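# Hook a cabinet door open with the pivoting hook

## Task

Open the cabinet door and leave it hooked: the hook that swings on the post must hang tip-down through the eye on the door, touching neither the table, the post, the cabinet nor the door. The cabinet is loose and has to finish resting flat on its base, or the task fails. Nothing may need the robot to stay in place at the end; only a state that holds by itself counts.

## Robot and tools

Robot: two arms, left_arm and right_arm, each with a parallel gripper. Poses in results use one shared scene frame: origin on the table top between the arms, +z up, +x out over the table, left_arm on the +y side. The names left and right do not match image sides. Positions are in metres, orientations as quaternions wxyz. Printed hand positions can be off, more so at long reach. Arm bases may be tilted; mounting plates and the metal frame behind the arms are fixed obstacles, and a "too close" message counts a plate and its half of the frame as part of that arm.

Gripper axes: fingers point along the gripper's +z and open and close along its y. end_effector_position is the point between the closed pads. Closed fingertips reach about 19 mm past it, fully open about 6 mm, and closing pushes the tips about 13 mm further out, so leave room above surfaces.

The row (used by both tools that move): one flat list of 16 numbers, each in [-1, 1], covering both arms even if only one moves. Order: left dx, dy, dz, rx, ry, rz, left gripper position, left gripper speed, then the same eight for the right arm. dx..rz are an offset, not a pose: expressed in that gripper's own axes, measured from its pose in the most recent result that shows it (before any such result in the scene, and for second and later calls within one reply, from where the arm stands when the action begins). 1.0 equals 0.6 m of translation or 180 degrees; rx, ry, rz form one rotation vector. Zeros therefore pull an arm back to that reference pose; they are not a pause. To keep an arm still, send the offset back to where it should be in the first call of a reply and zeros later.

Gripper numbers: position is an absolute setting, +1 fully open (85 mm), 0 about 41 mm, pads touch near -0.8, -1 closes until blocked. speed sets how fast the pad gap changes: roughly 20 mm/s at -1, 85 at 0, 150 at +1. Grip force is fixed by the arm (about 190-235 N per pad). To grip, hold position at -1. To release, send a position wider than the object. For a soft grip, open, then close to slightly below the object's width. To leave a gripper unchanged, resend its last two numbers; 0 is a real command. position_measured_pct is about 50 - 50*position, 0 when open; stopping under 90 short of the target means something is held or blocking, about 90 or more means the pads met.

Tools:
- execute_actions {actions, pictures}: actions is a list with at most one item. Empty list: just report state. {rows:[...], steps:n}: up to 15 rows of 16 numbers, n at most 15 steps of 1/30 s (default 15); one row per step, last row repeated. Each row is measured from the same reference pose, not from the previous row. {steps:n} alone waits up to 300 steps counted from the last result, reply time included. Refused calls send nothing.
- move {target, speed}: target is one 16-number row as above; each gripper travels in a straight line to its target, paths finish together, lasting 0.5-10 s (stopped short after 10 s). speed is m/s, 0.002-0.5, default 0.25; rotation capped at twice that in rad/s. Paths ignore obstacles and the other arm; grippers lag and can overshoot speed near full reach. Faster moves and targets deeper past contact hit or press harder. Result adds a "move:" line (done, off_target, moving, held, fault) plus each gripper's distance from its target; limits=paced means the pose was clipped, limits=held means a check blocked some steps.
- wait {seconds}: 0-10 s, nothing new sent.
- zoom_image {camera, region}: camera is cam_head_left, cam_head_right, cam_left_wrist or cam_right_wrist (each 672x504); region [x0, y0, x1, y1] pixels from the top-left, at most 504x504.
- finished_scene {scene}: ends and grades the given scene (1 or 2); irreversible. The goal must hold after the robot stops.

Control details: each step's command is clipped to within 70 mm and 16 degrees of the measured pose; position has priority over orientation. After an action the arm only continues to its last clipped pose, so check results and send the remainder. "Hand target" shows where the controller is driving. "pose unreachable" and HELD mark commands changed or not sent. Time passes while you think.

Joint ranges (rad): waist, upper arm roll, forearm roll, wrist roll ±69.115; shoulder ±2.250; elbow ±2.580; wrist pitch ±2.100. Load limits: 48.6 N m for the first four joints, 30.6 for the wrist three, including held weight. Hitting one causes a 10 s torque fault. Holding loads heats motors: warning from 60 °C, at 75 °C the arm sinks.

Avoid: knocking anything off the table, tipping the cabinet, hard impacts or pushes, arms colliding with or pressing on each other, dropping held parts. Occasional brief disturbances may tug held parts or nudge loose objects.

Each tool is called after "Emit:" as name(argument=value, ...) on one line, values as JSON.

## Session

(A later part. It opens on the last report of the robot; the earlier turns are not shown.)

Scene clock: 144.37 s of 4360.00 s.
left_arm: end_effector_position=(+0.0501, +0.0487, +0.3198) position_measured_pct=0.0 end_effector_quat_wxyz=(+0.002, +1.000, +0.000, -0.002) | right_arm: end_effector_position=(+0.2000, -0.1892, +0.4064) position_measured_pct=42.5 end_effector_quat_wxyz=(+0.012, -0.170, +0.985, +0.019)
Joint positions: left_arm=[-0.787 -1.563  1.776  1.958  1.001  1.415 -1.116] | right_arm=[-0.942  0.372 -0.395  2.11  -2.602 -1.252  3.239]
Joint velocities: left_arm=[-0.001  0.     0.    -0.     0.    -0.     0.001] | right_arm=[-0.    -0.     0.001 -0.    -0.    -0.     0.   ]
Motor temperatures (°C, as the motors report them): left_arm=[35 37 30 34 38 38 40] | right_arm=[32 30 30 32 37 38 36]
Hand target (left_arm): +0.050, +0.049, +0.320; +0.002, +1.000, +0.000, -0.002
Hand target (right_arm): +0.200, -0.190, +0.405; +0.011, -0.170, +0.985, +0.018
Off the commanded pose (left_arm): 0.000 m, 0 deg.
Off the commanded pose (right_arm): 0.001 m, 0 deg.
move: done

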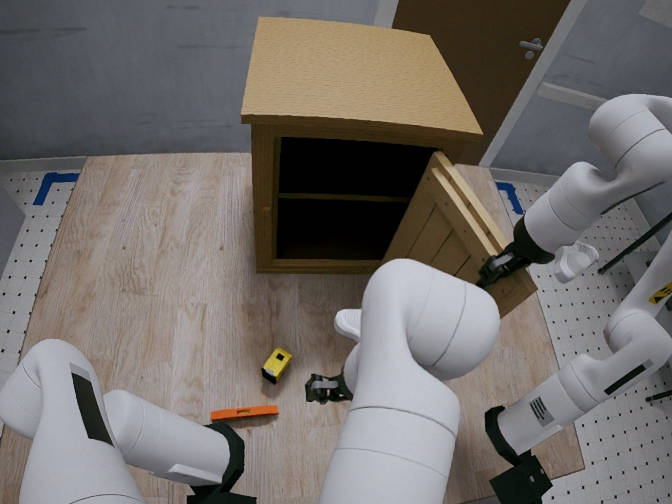

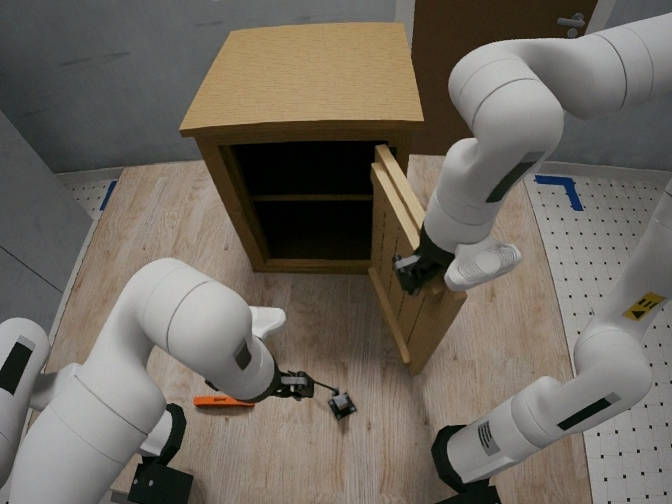

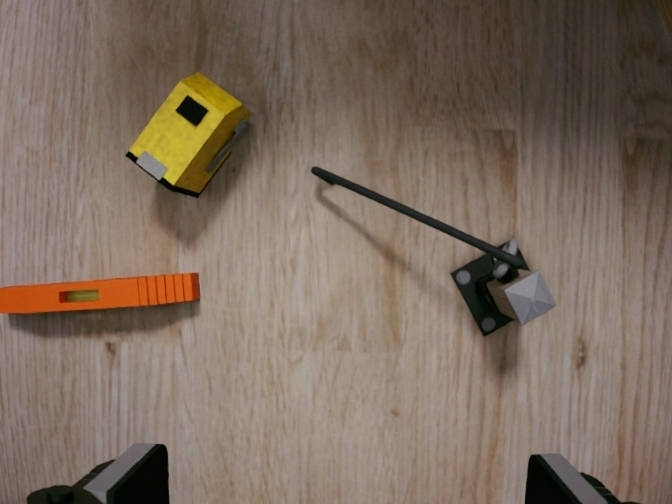

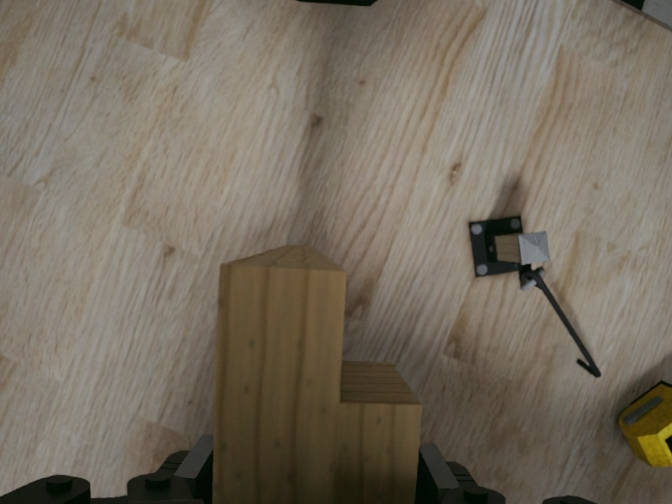

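Emit:
move(target=[0,0,0,0,0,0,1,0,0,0,-0.035,0,0,0,0.15,-0.5], speed=0.05)

Emit:
move(target=[0,0,0,0,0,0,1,0,-0.0325,0.1277,0,0,0,0.111,0.15,-0.5], speed=0.06)

Emit:
move(target=[0,0,0,0,0,0,1,0,-0.0325,0.1277,0,0,0,0.111,0.15,-0.5], speed=0.06)

Scene clock: 176.73 s of 4360.00 s.
left_arm: end_effector_position=(+0.0501, +0.0487, +0.3198) position_measured_pct=0.0 end_effector_quat_wxyz=(+0.002, +1.000, +0.000, -0.002) | right_arm: end_effector_position=(+0.1997, -0.1901, +0.4273) position_measured_pct=42.5 end_effector_quat_wxyz=(+0.012, -0.170, +0.985, +0.019)
Joint positions: left_arm=[-0.787 -1.563  1.776  1.958  1.001  1.415 -1.116] | right_arm=[-0.956  0.351 -0.406  2.062 -2.631 -1.316  3.26 ]
Joint velocities: left_arm=[ 0.    -0.001 -0.    -0.    -0.    -0.     0.002] | right_arm=[-0.001 -0.001 -0.001 -0.002 -0.    -0.001  0.002]
Motor temperatures (°C, as the motors report them): left_arm=[35 37 31 34 38 38 40] | right_arm=[32 30 30 32 37 38 36]
Hand target (left_arm): +0.050, +0.049, +0.320; +0.002, +1.000, +0.000, -0.002
Hand target (right_arm): +0.200, -0.190, +0.427; +0.012, -0.170, +0.985, +0.019
Off the commanded pose (left_arm): 0.000 m, 0 deg.
Off the commanded pose (right_arm): 0.000 m, 0 deg.
After step 90, 28.60 s passed at rest.
move: done

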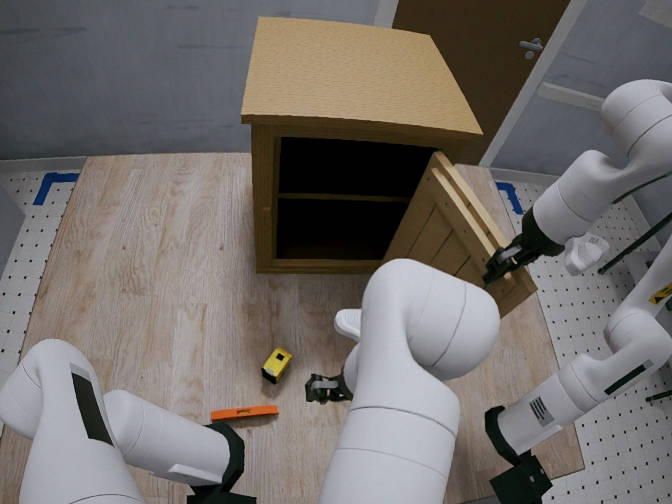

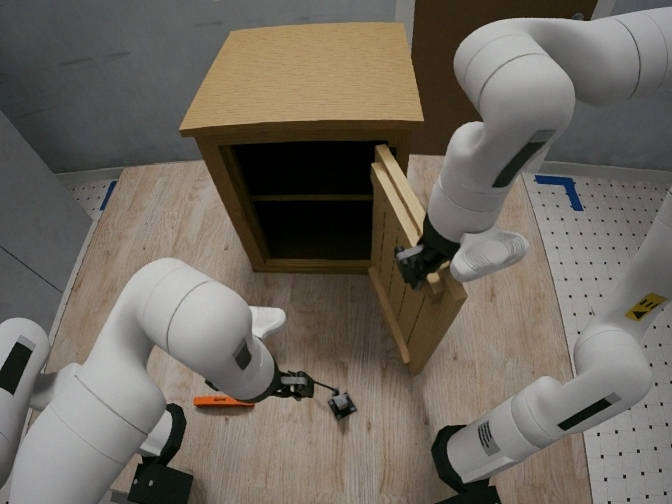

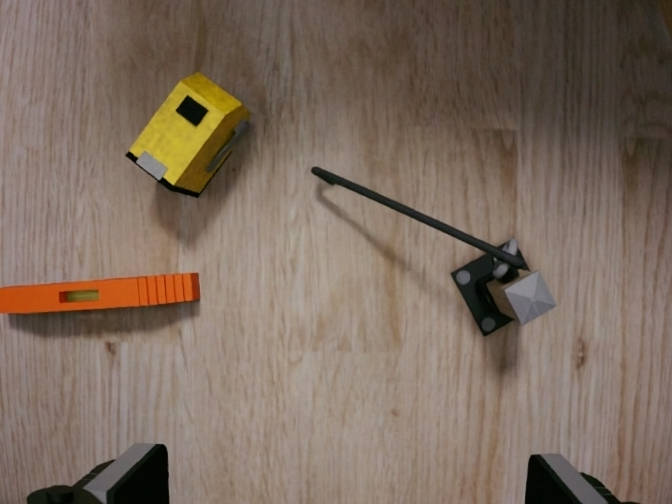

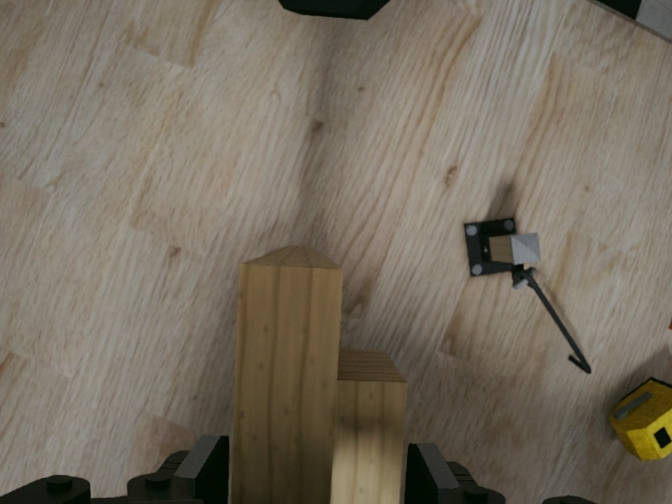

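Scene clock: 179.90 s of 4360.00 s.
left_arm: end_effector_position=(+0.0501, +0.0487, +0.3198) position_measured_pct=0.0 end_effector_quat_wxyz=(+0.002, +1.000, +0.000, -0.002) | right_arm: end_effector_position=(+0.1927, -0.1116, +0.4309) position_measured_pct=42.5 end_effector_quat_wxyz=(+0.009, +0.004, +1.000, +0.021)
Joint positions: left_arm=[-0.787 -1.563  1.776  1.958  1.001  1.415 -1.116] | right_arm=[-1.074  0.538 -0.319  1.899 -2.611 -1.303  2.872]
Joint velocities: left_arm=[-0.     0.    -0.     0.    -0.     0.001  0.003] | right_arm=[-0.002  0.004  0.    -0.002  0.     0.001 -0.002]
Motor temperatures (°C, as the motors report them): left_arm=[35 37 31 34 38 38 40] | right_arm=[32 30 30 32 37 38 36]
Hand target (left_arm): +0.050, +0.049, +0.320; +0.002, +1.000, +0.000, -0.002
Hand target (right_arm): +0.193, -0.112, +0.431; +0.009, +0.004, +1.000, +0.021
Off the commanded pose (left_arm): 0.000 m, 0 deg.
Off the commanded pose (right_arm): 0.000 m, 0 deg.
move: done

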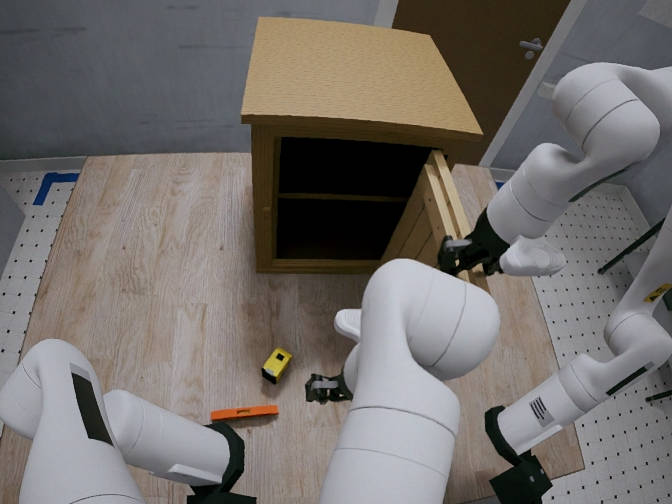

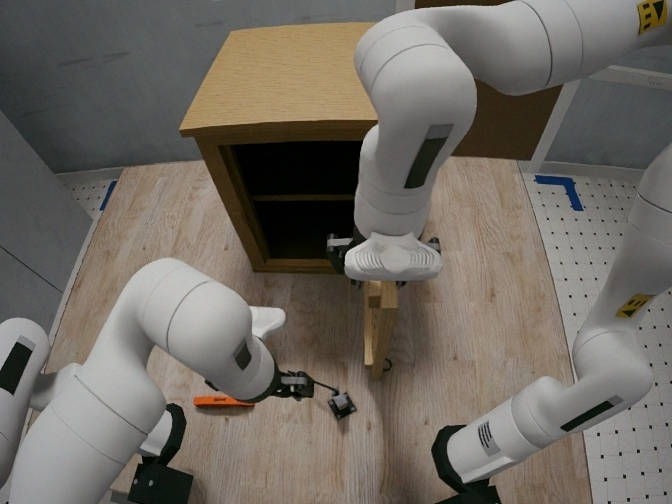

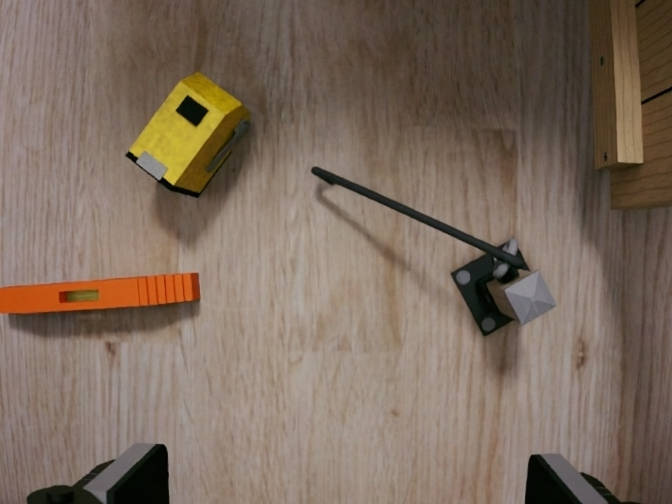

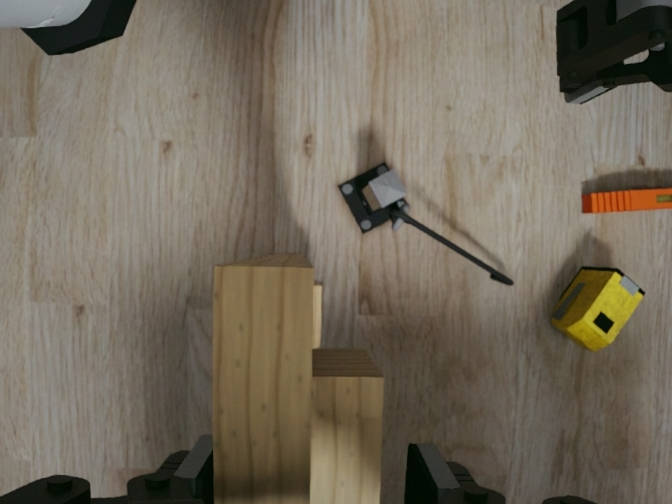

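Scene clock: 183.07 s of 4360.00 s.
left_arm: end_effector_position=(+0.0501, +0.0487, +0.3198) position_measured_pct=0.0 end_effector_quat_wxyz=(+0.002, +1.000, +0.000, -0.002) | right_arm: end_effector_position=(+0.2129, -0.0353, +0.4348) position_measured_pct=42.5 end_effector_quat_wxyz=(+0.005, +0.177, +0.984, +0.022)
Joint positions: left_arm=[-0.787 -1.563  1.776  1.958  1.001  1.415 -1.116] | right_arm=[-1.133  0.701 -0.211  1.674 -2.609 -1.326  2.605]
Joint velocities: left_arm=[ 0.     0.     0.    -0.     0.001 -0.     0.001] | right_arm=[-0.001  0.003 -0.    -0.003  0.     0.    -0.003]
Motor temperatures (°C, as the motors report them): left_arm=[35 37 31 34 38 38 40] | right_arm=[32 30 30 32 37 38 36]
Hand target (left_arm): +0.050, +0.049, +0.320; +0.002, +1.000, +0.000, -0.002
Hand target (right_arm): +0.213, -0.035, +0.435; +0.005, +0.177, +0.984, +0.022
Off the commanded pose (left_arm): 0.000 m, 0 deg.
Off the commanded pose (right_arm): 0.000 m, 0 deg.
move: done

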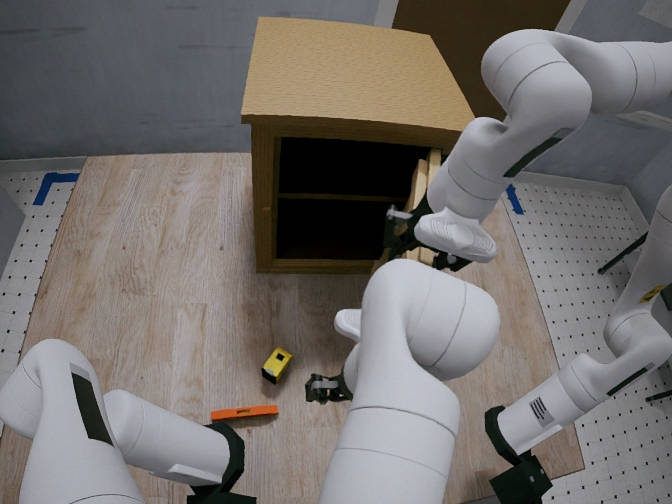

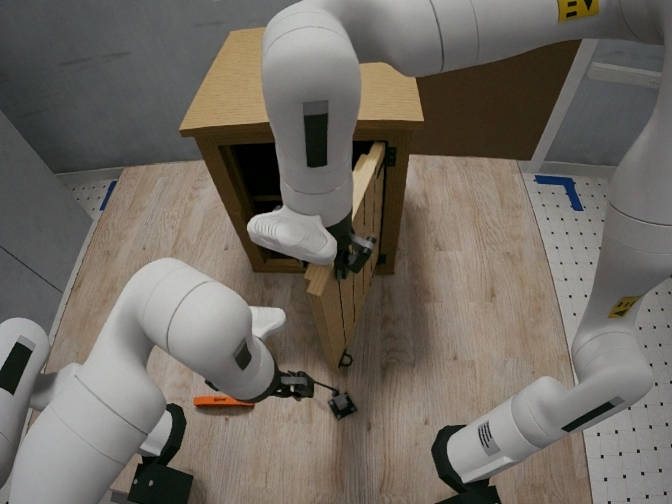

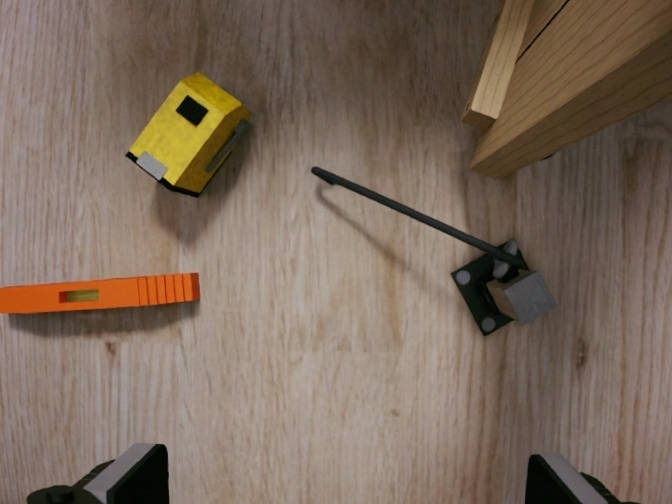

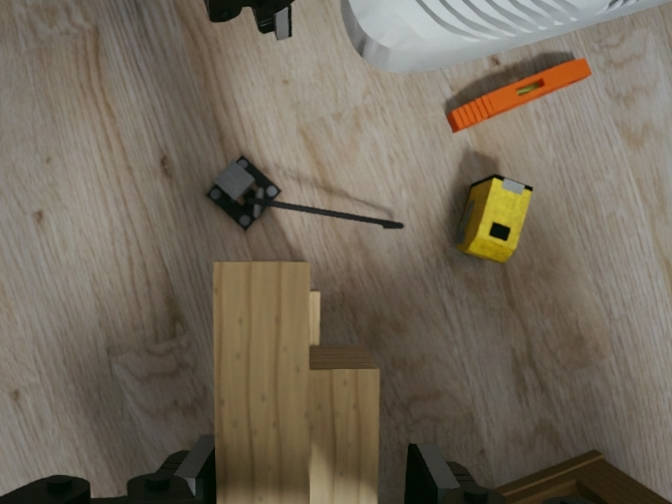

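Emit:
move(target=[-0.033,0.08,0.167,0,0,0,1,0,-0.0325,0.1277,0.02,0,0,0.111,0.15,-0.5], speed=0.06)

Scene clock: 191.27 s of 4360.00 s.
left_arm: end_effector_position=(+0.0300, +0.0008, +0.2199) position_measured_pct=0.0 end_effector_quat_wxyz=(+0.002, +1.000, +0.001, -0.002) | right_arm: end_effector_position=(+0.2580, +0.0300, +0.4266) position_measured_pct=42.5 end_effector_quat_wxyz=(+0.001, +0.345, +0.938, +0.023)
Joint positions: left_arm=[-0.798 -1.755  1.959  1.903  1.228  1.313 -1.077] | right_arm=[-1.135  0.85  -0.1    1.432 -2.623 -1.352  2.402]
Joint velocities: left_arm=[-0.    -0.003  0.001 -0.001  0.001 -0.001  0.003] | right_arm=[-0.     0.003 -0.001 -0.003 -0.001  0.001 -0.001]
Motor temperatures (°C, as the motors report them): left_arm=[35 38 31 34 38 38 40] | right_arm=[32 30 30 32 37 38 36]
Hand target (left_arm): +0.030, +0.001, +0.220; +0.001, +1.000, +0.001, -0.002
Hand target (right_arm): +0.258, +0.030, +0.427; +0.001, +0.345, +0.938, +0.023
Off the commanded pose (left_arm): 0.000 m, 0 deg.
Off the commanded pose (right_arm): 0.000 m, 0 deg.
After step 90, 2.03 s passed at rest.
move: done

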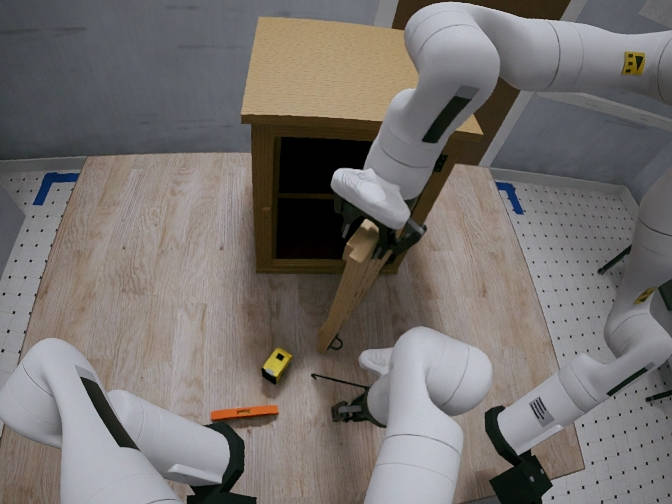

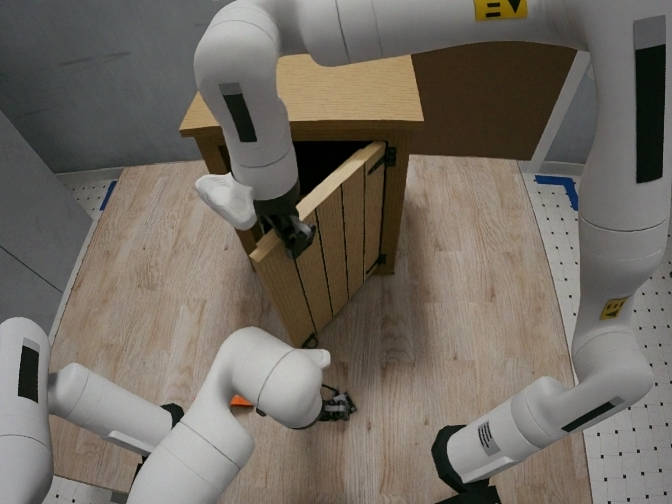

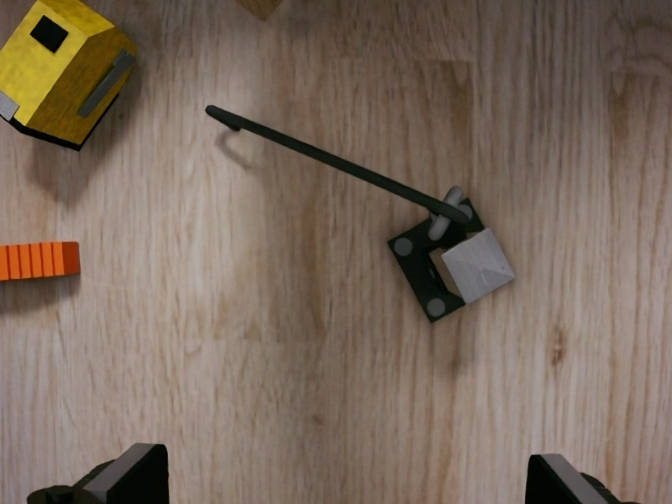

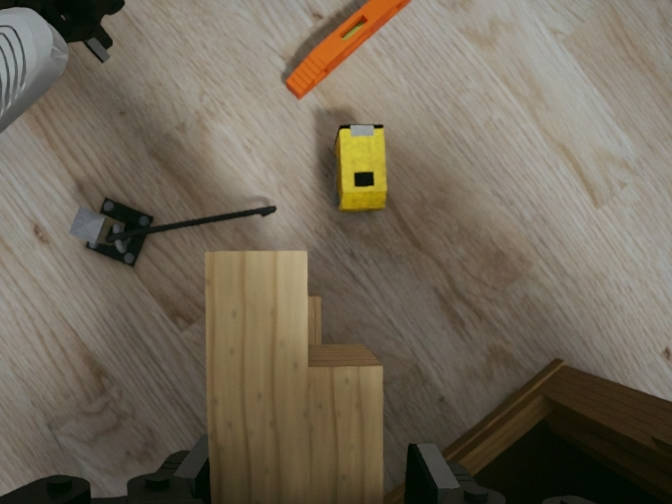

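Emit:
move(target=[0.168,0.011,0.15,0,0,-0.356,1,0,0,0,0,0,0,0,0.15,-0.5], speed=0.1)

Scene clock: 227.40 s of 4360.00 s.
left_arm: end_effector_position=(+0.1306, -0.0057, +0.1296) position_measured_pct=0.0 end_effector_quat_wxyz=(+0.000, +0.847, +0.531, -0.002) | right_arm: end_effector_position=(+0.2580, +0.0300, +0.4266) position_measured_pct=42.5 end_effector_quat_wxyz=(+0.001, +0.345, +0.938, +0.023)
Joint positions: left_arm=[-1.031 -1.985  1.911  1.858  1.432  1.274 -0.211] | right_arm=[-1.135  0.85  -0.1    1.432 -2.623 -1.352  2.402]
Joint velocities: left_arm=[-0.003 -0.003  0.    -0.001 -0.     0.002  0.003] | right_arm=[-0.    -0.     0.001 -0.    -0.    -0.     0.   ]
Motor temperatures (°C, as the motors report them): left_arm=[35 38 31 34 38 38 40] | right_arm=[32 31 30 33 37 38 36]
Hand target (left_arm): +0.131, -0.006, +0.130; +0.000, +0.847, +0.531, -0.002
Hand target (right_arm): +0.258, +0.030, +0.427; +0.001, +0.345, +0.938, +0.023
Off the commanded pose (left_arm): 0.000 m, 0 deg.
Off the commanded pose (right_arm): 0.000 m, 0 deg.
After step 90, 27.27 s passed at rest.
move: done

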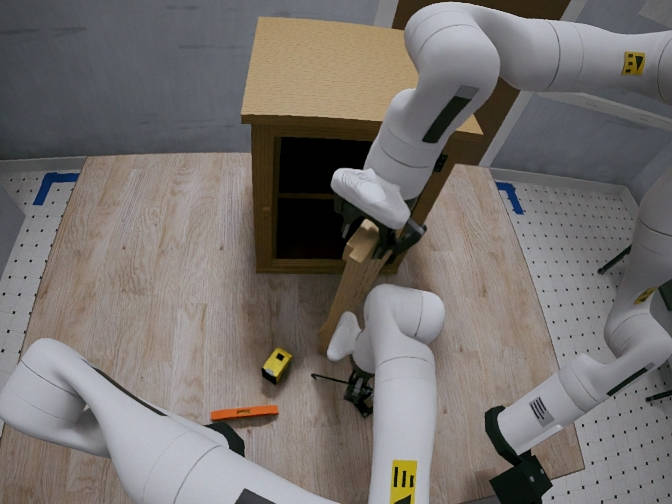

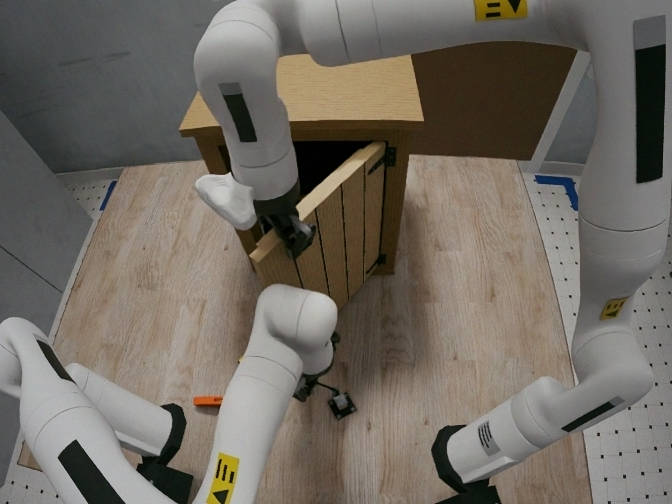

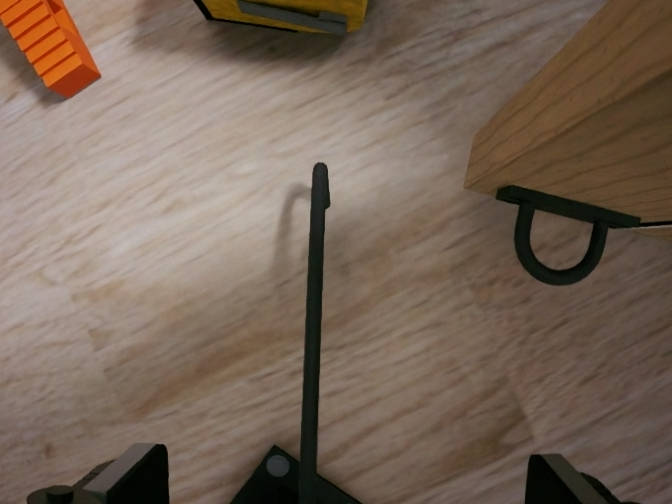

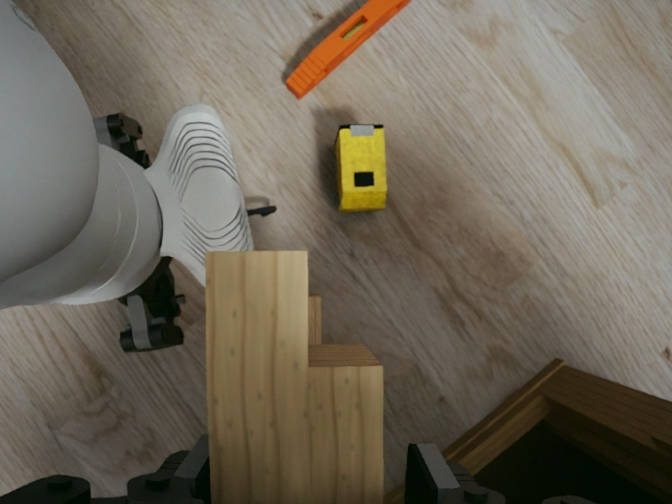

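Emit:
move(target=[0,-0.02,0.117,0,0,0,0,0,0,0,0,0,0,0,0.15,-0.5], speed=0.05)

Scene clock: 234.90 s of 4360.00 s.
left_arm: end_effector_position=(+0.1195, -0.0004, +0.0596) position_measured_pct=49.6 end_effector_quat_wxyz=(+0.001, +0.847, +0.531, -0.002) | right_arm: end_effector_position=(+0.2580, +0.0300, +0.4266) position_measured_pct=42.5 end_effector_quat_wxyz=(+0.001, +0.345, +0.938, +0.023)
Joint positions: left_arm=[-1.017 -2.098  2.029  1.857  1.577  1.196 -0.238] | right_arm=[-1.135  0.85  -0.1    1.432 -2.623 -1.352  2.402]
Joint velocities: left_arm=[ 0.    -0.003  0.001 -0.001 -0.    -0.002 -0.001] | right_arm=[ 0.     0.     0.     0.    -0.     0.     0.001]
Motor temperatures (°C, as the motors report them): left_arm=[35 38 31 34 38 38 40] | right_arm=[32 31 30 33 37 38 36]
Hand target (left_arm): +0.120, -0.000, +0.060; +0.000, +0.847, +0.531, -0.002
Hand target (right_arm): +0.258, +0.030, +0.427; +0.001, +0.345, +0.938, +0.023
Off the commanded pose (left_arm): 0.000 m, 0 deg.
Off the commanded pose (right_arm): 0.000 m, 0 deg.
After step 90, 2.77 s passed at rest.
move: done

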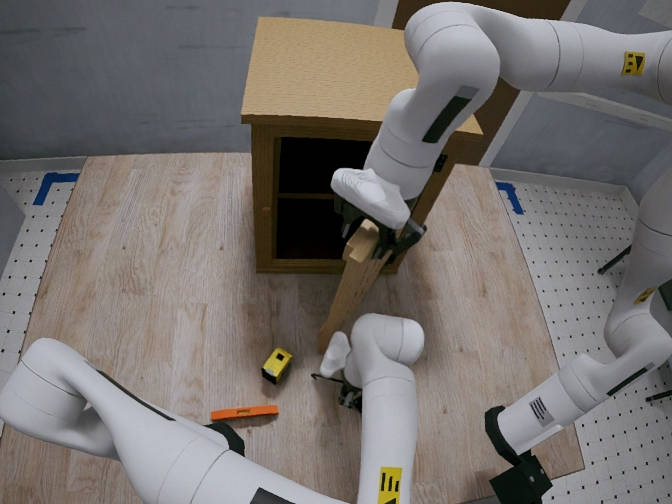

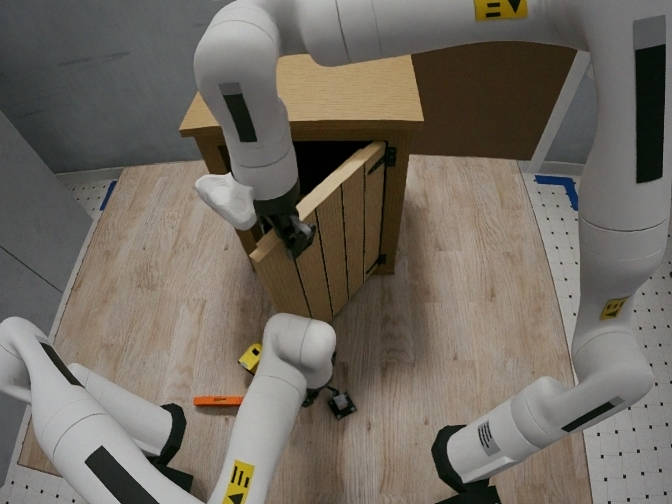

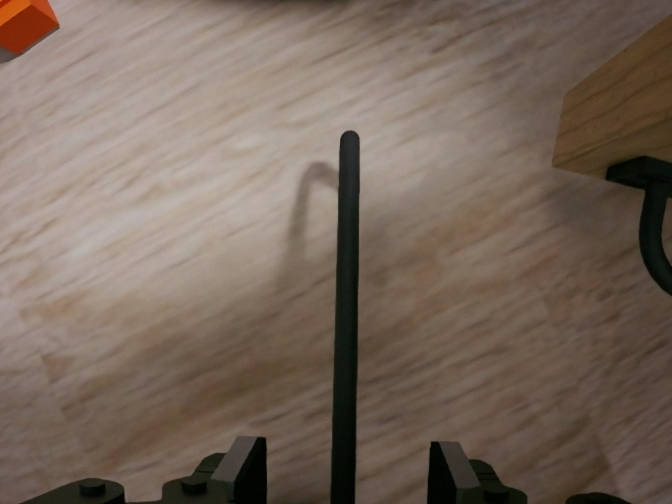

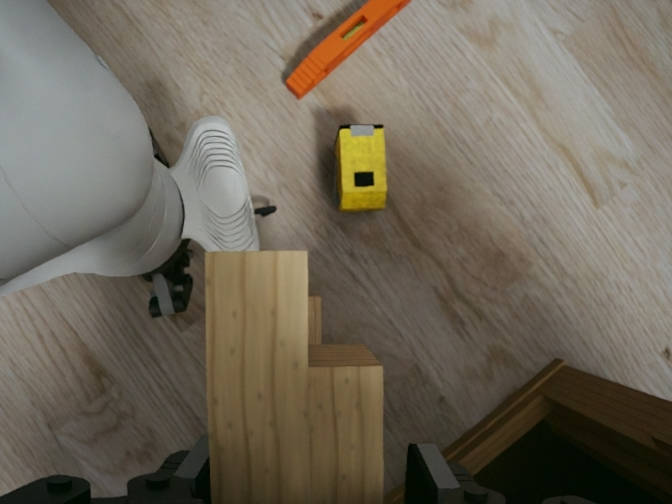

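Emit:
move(target=[0,0,0.015,0,0,0,0,0,0,0,0,0,0,0,0.15,-0.5], speed=0.05)

Emit:
move(target=[0,0,0,0,0,0,-1,-0.3,0,0,0,0,0,0,0.15,-0.5], speed=0.05)

Scene clock: 241.57 s of 4360.00 s.
left_arm: end_effector_position=(+0.1194, -0.0005, +0.0507) position_measured_pct=49.6 end_effector_quat_wxyz=(+0.001, +0.847, +0.531, -0.002) | right_arm: end_effector_position=(+0.2580, +0.0300, +0.4266) position_measured_pct=42.5 end_effector_quat_wxyz=(+0.001, +0.345, +0.938, +0.023)
Joint positions: left_arm=[-1.019 -2.113  2.041  1.85   1.594  1.186 -0.241] | right_arm=[-1.135  0.85  -0.1    1.432 -2.623 -1.352  2.402]
Joint velocities: left_arm=[ 0.    -0.001  0.001 -0.001  0.001 -0.002 -0.   ] | right_arm=[-0.     0.     0.001 -0.     0.001  0.    -0.001]
Motor temperatures (°C, as the motors report them): left_arm=[35 39 31 34 38 38 40] | right_arm=[32 31 30 33 37 38 36]
Hand target (left_arm): +0.119, -0.000, +0.051; +0.001, +0.847, +0.531, -0.002
Hand target (right_arm): +0.258, +0.030, +0.427; +0.001, +0.345, +0.938, +0.023
Off the commanded pose (left_arm): 0.000 m, 0 deg.
Off the commanded pose (right_arm): 0.000 m, 0 deg.
After step 90, 2.97 s passed at rest.
move: done

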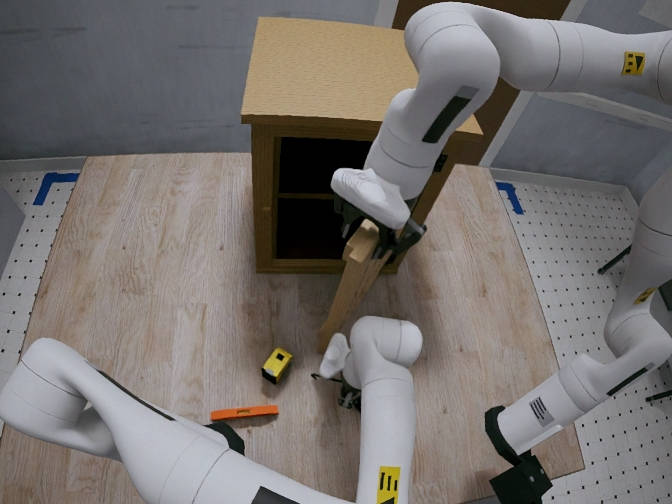

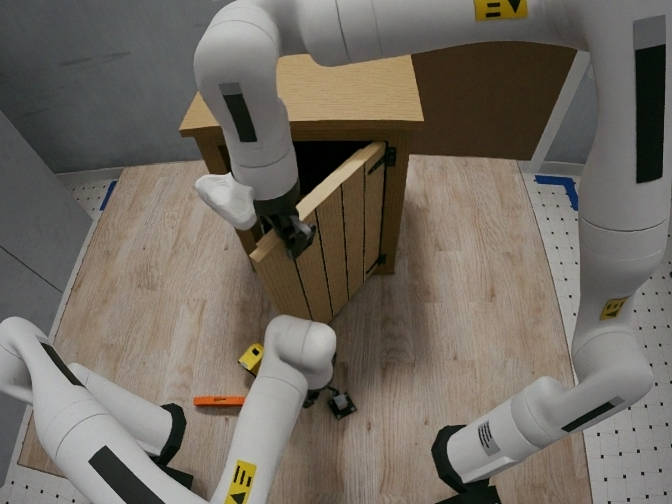

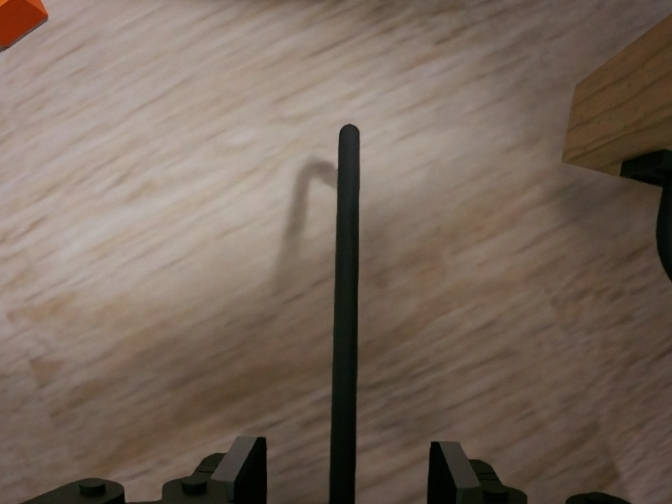

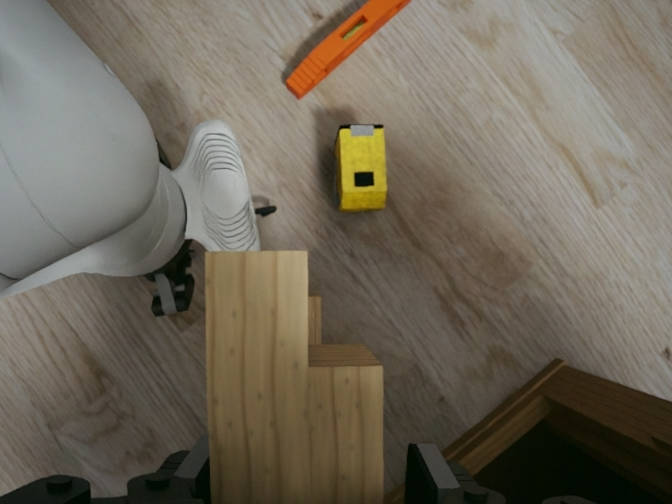

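Scene clock: 242.47 s of 4360.00 s.
left_arm: end_effector_position=(+0.1192, -0.0005, +0.0507) position_measured_pct=89.3 end_effector_quat_wxyz=(+0.000, +0.847, +0.531, -0.003) | right_arm: end_effector_position=(+0.2580, +0.0300, +0.4266) position_measured_pct=42.5 end_effector_quat_wxyz=(+0.001, +0.345, +0.938, +0.023)
Joint positions: left_arm=[-1.019 -2.113  2.042  1.85   1.594  1.187 -0.241] | right_arm=[-1.135  0.85  -0.1    1.432 -2.623 -1.352  2.402]
Joint velocities: left_arm=[-0.     0.    -0.    -0.002 -0.    -0.     0.   ] | right_arm=[-0.    -0.     0.001 -0.    -0.     0.001 -0.002]
Motor temperatures (°C, as the motors report them): left_arm=[35 39 31 34 38 38 40] | right_arm=[32 31 30 33 37 38 36]
Hand target (left_arm): +0.119, -0.000, +0.051; +0.001, +0.847, +0.531, -0.002
Hand target (right_arm): +0.258, +0.030, +0.427; +0.001, +0.345, +0.938, +0.023
Off the commanded pose (left_arm): 0.000 m, 0 deg.
Off the commanded pose (right_arm): 0.000 m, 0 deg.
move: done

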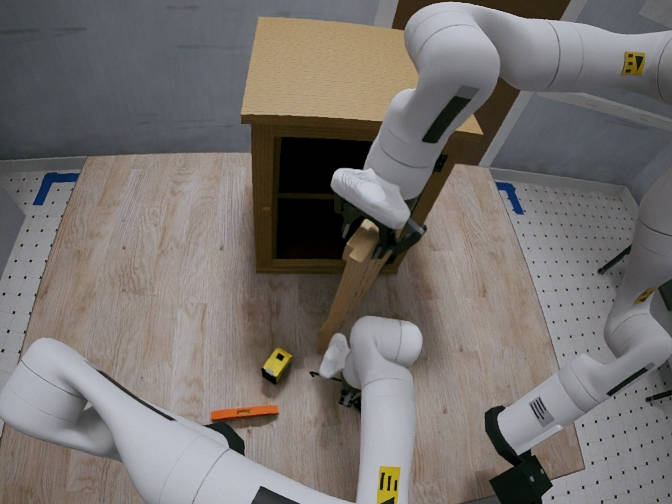

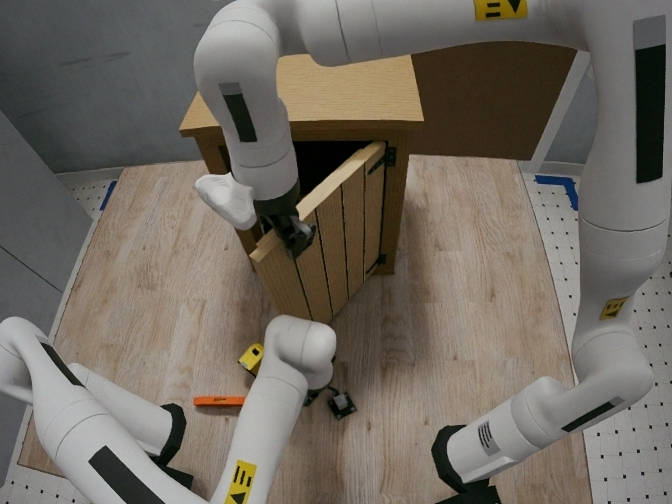

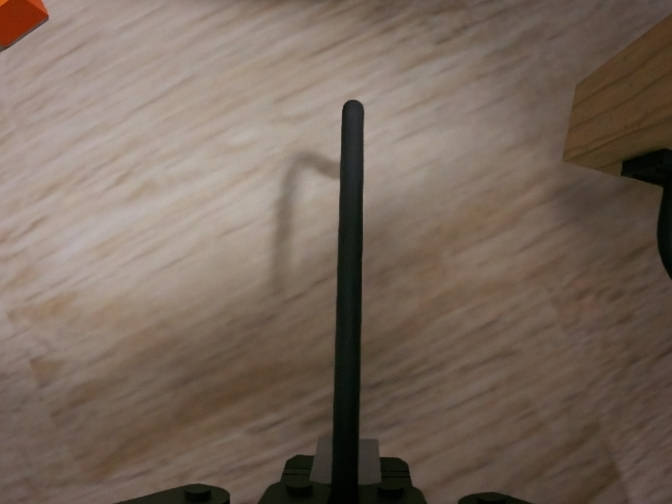

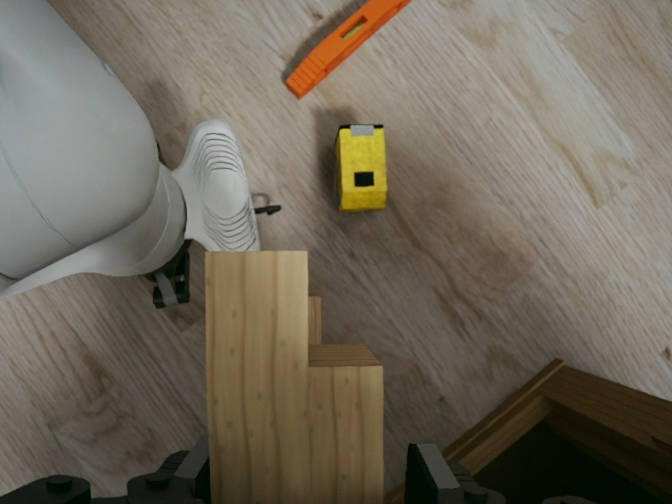

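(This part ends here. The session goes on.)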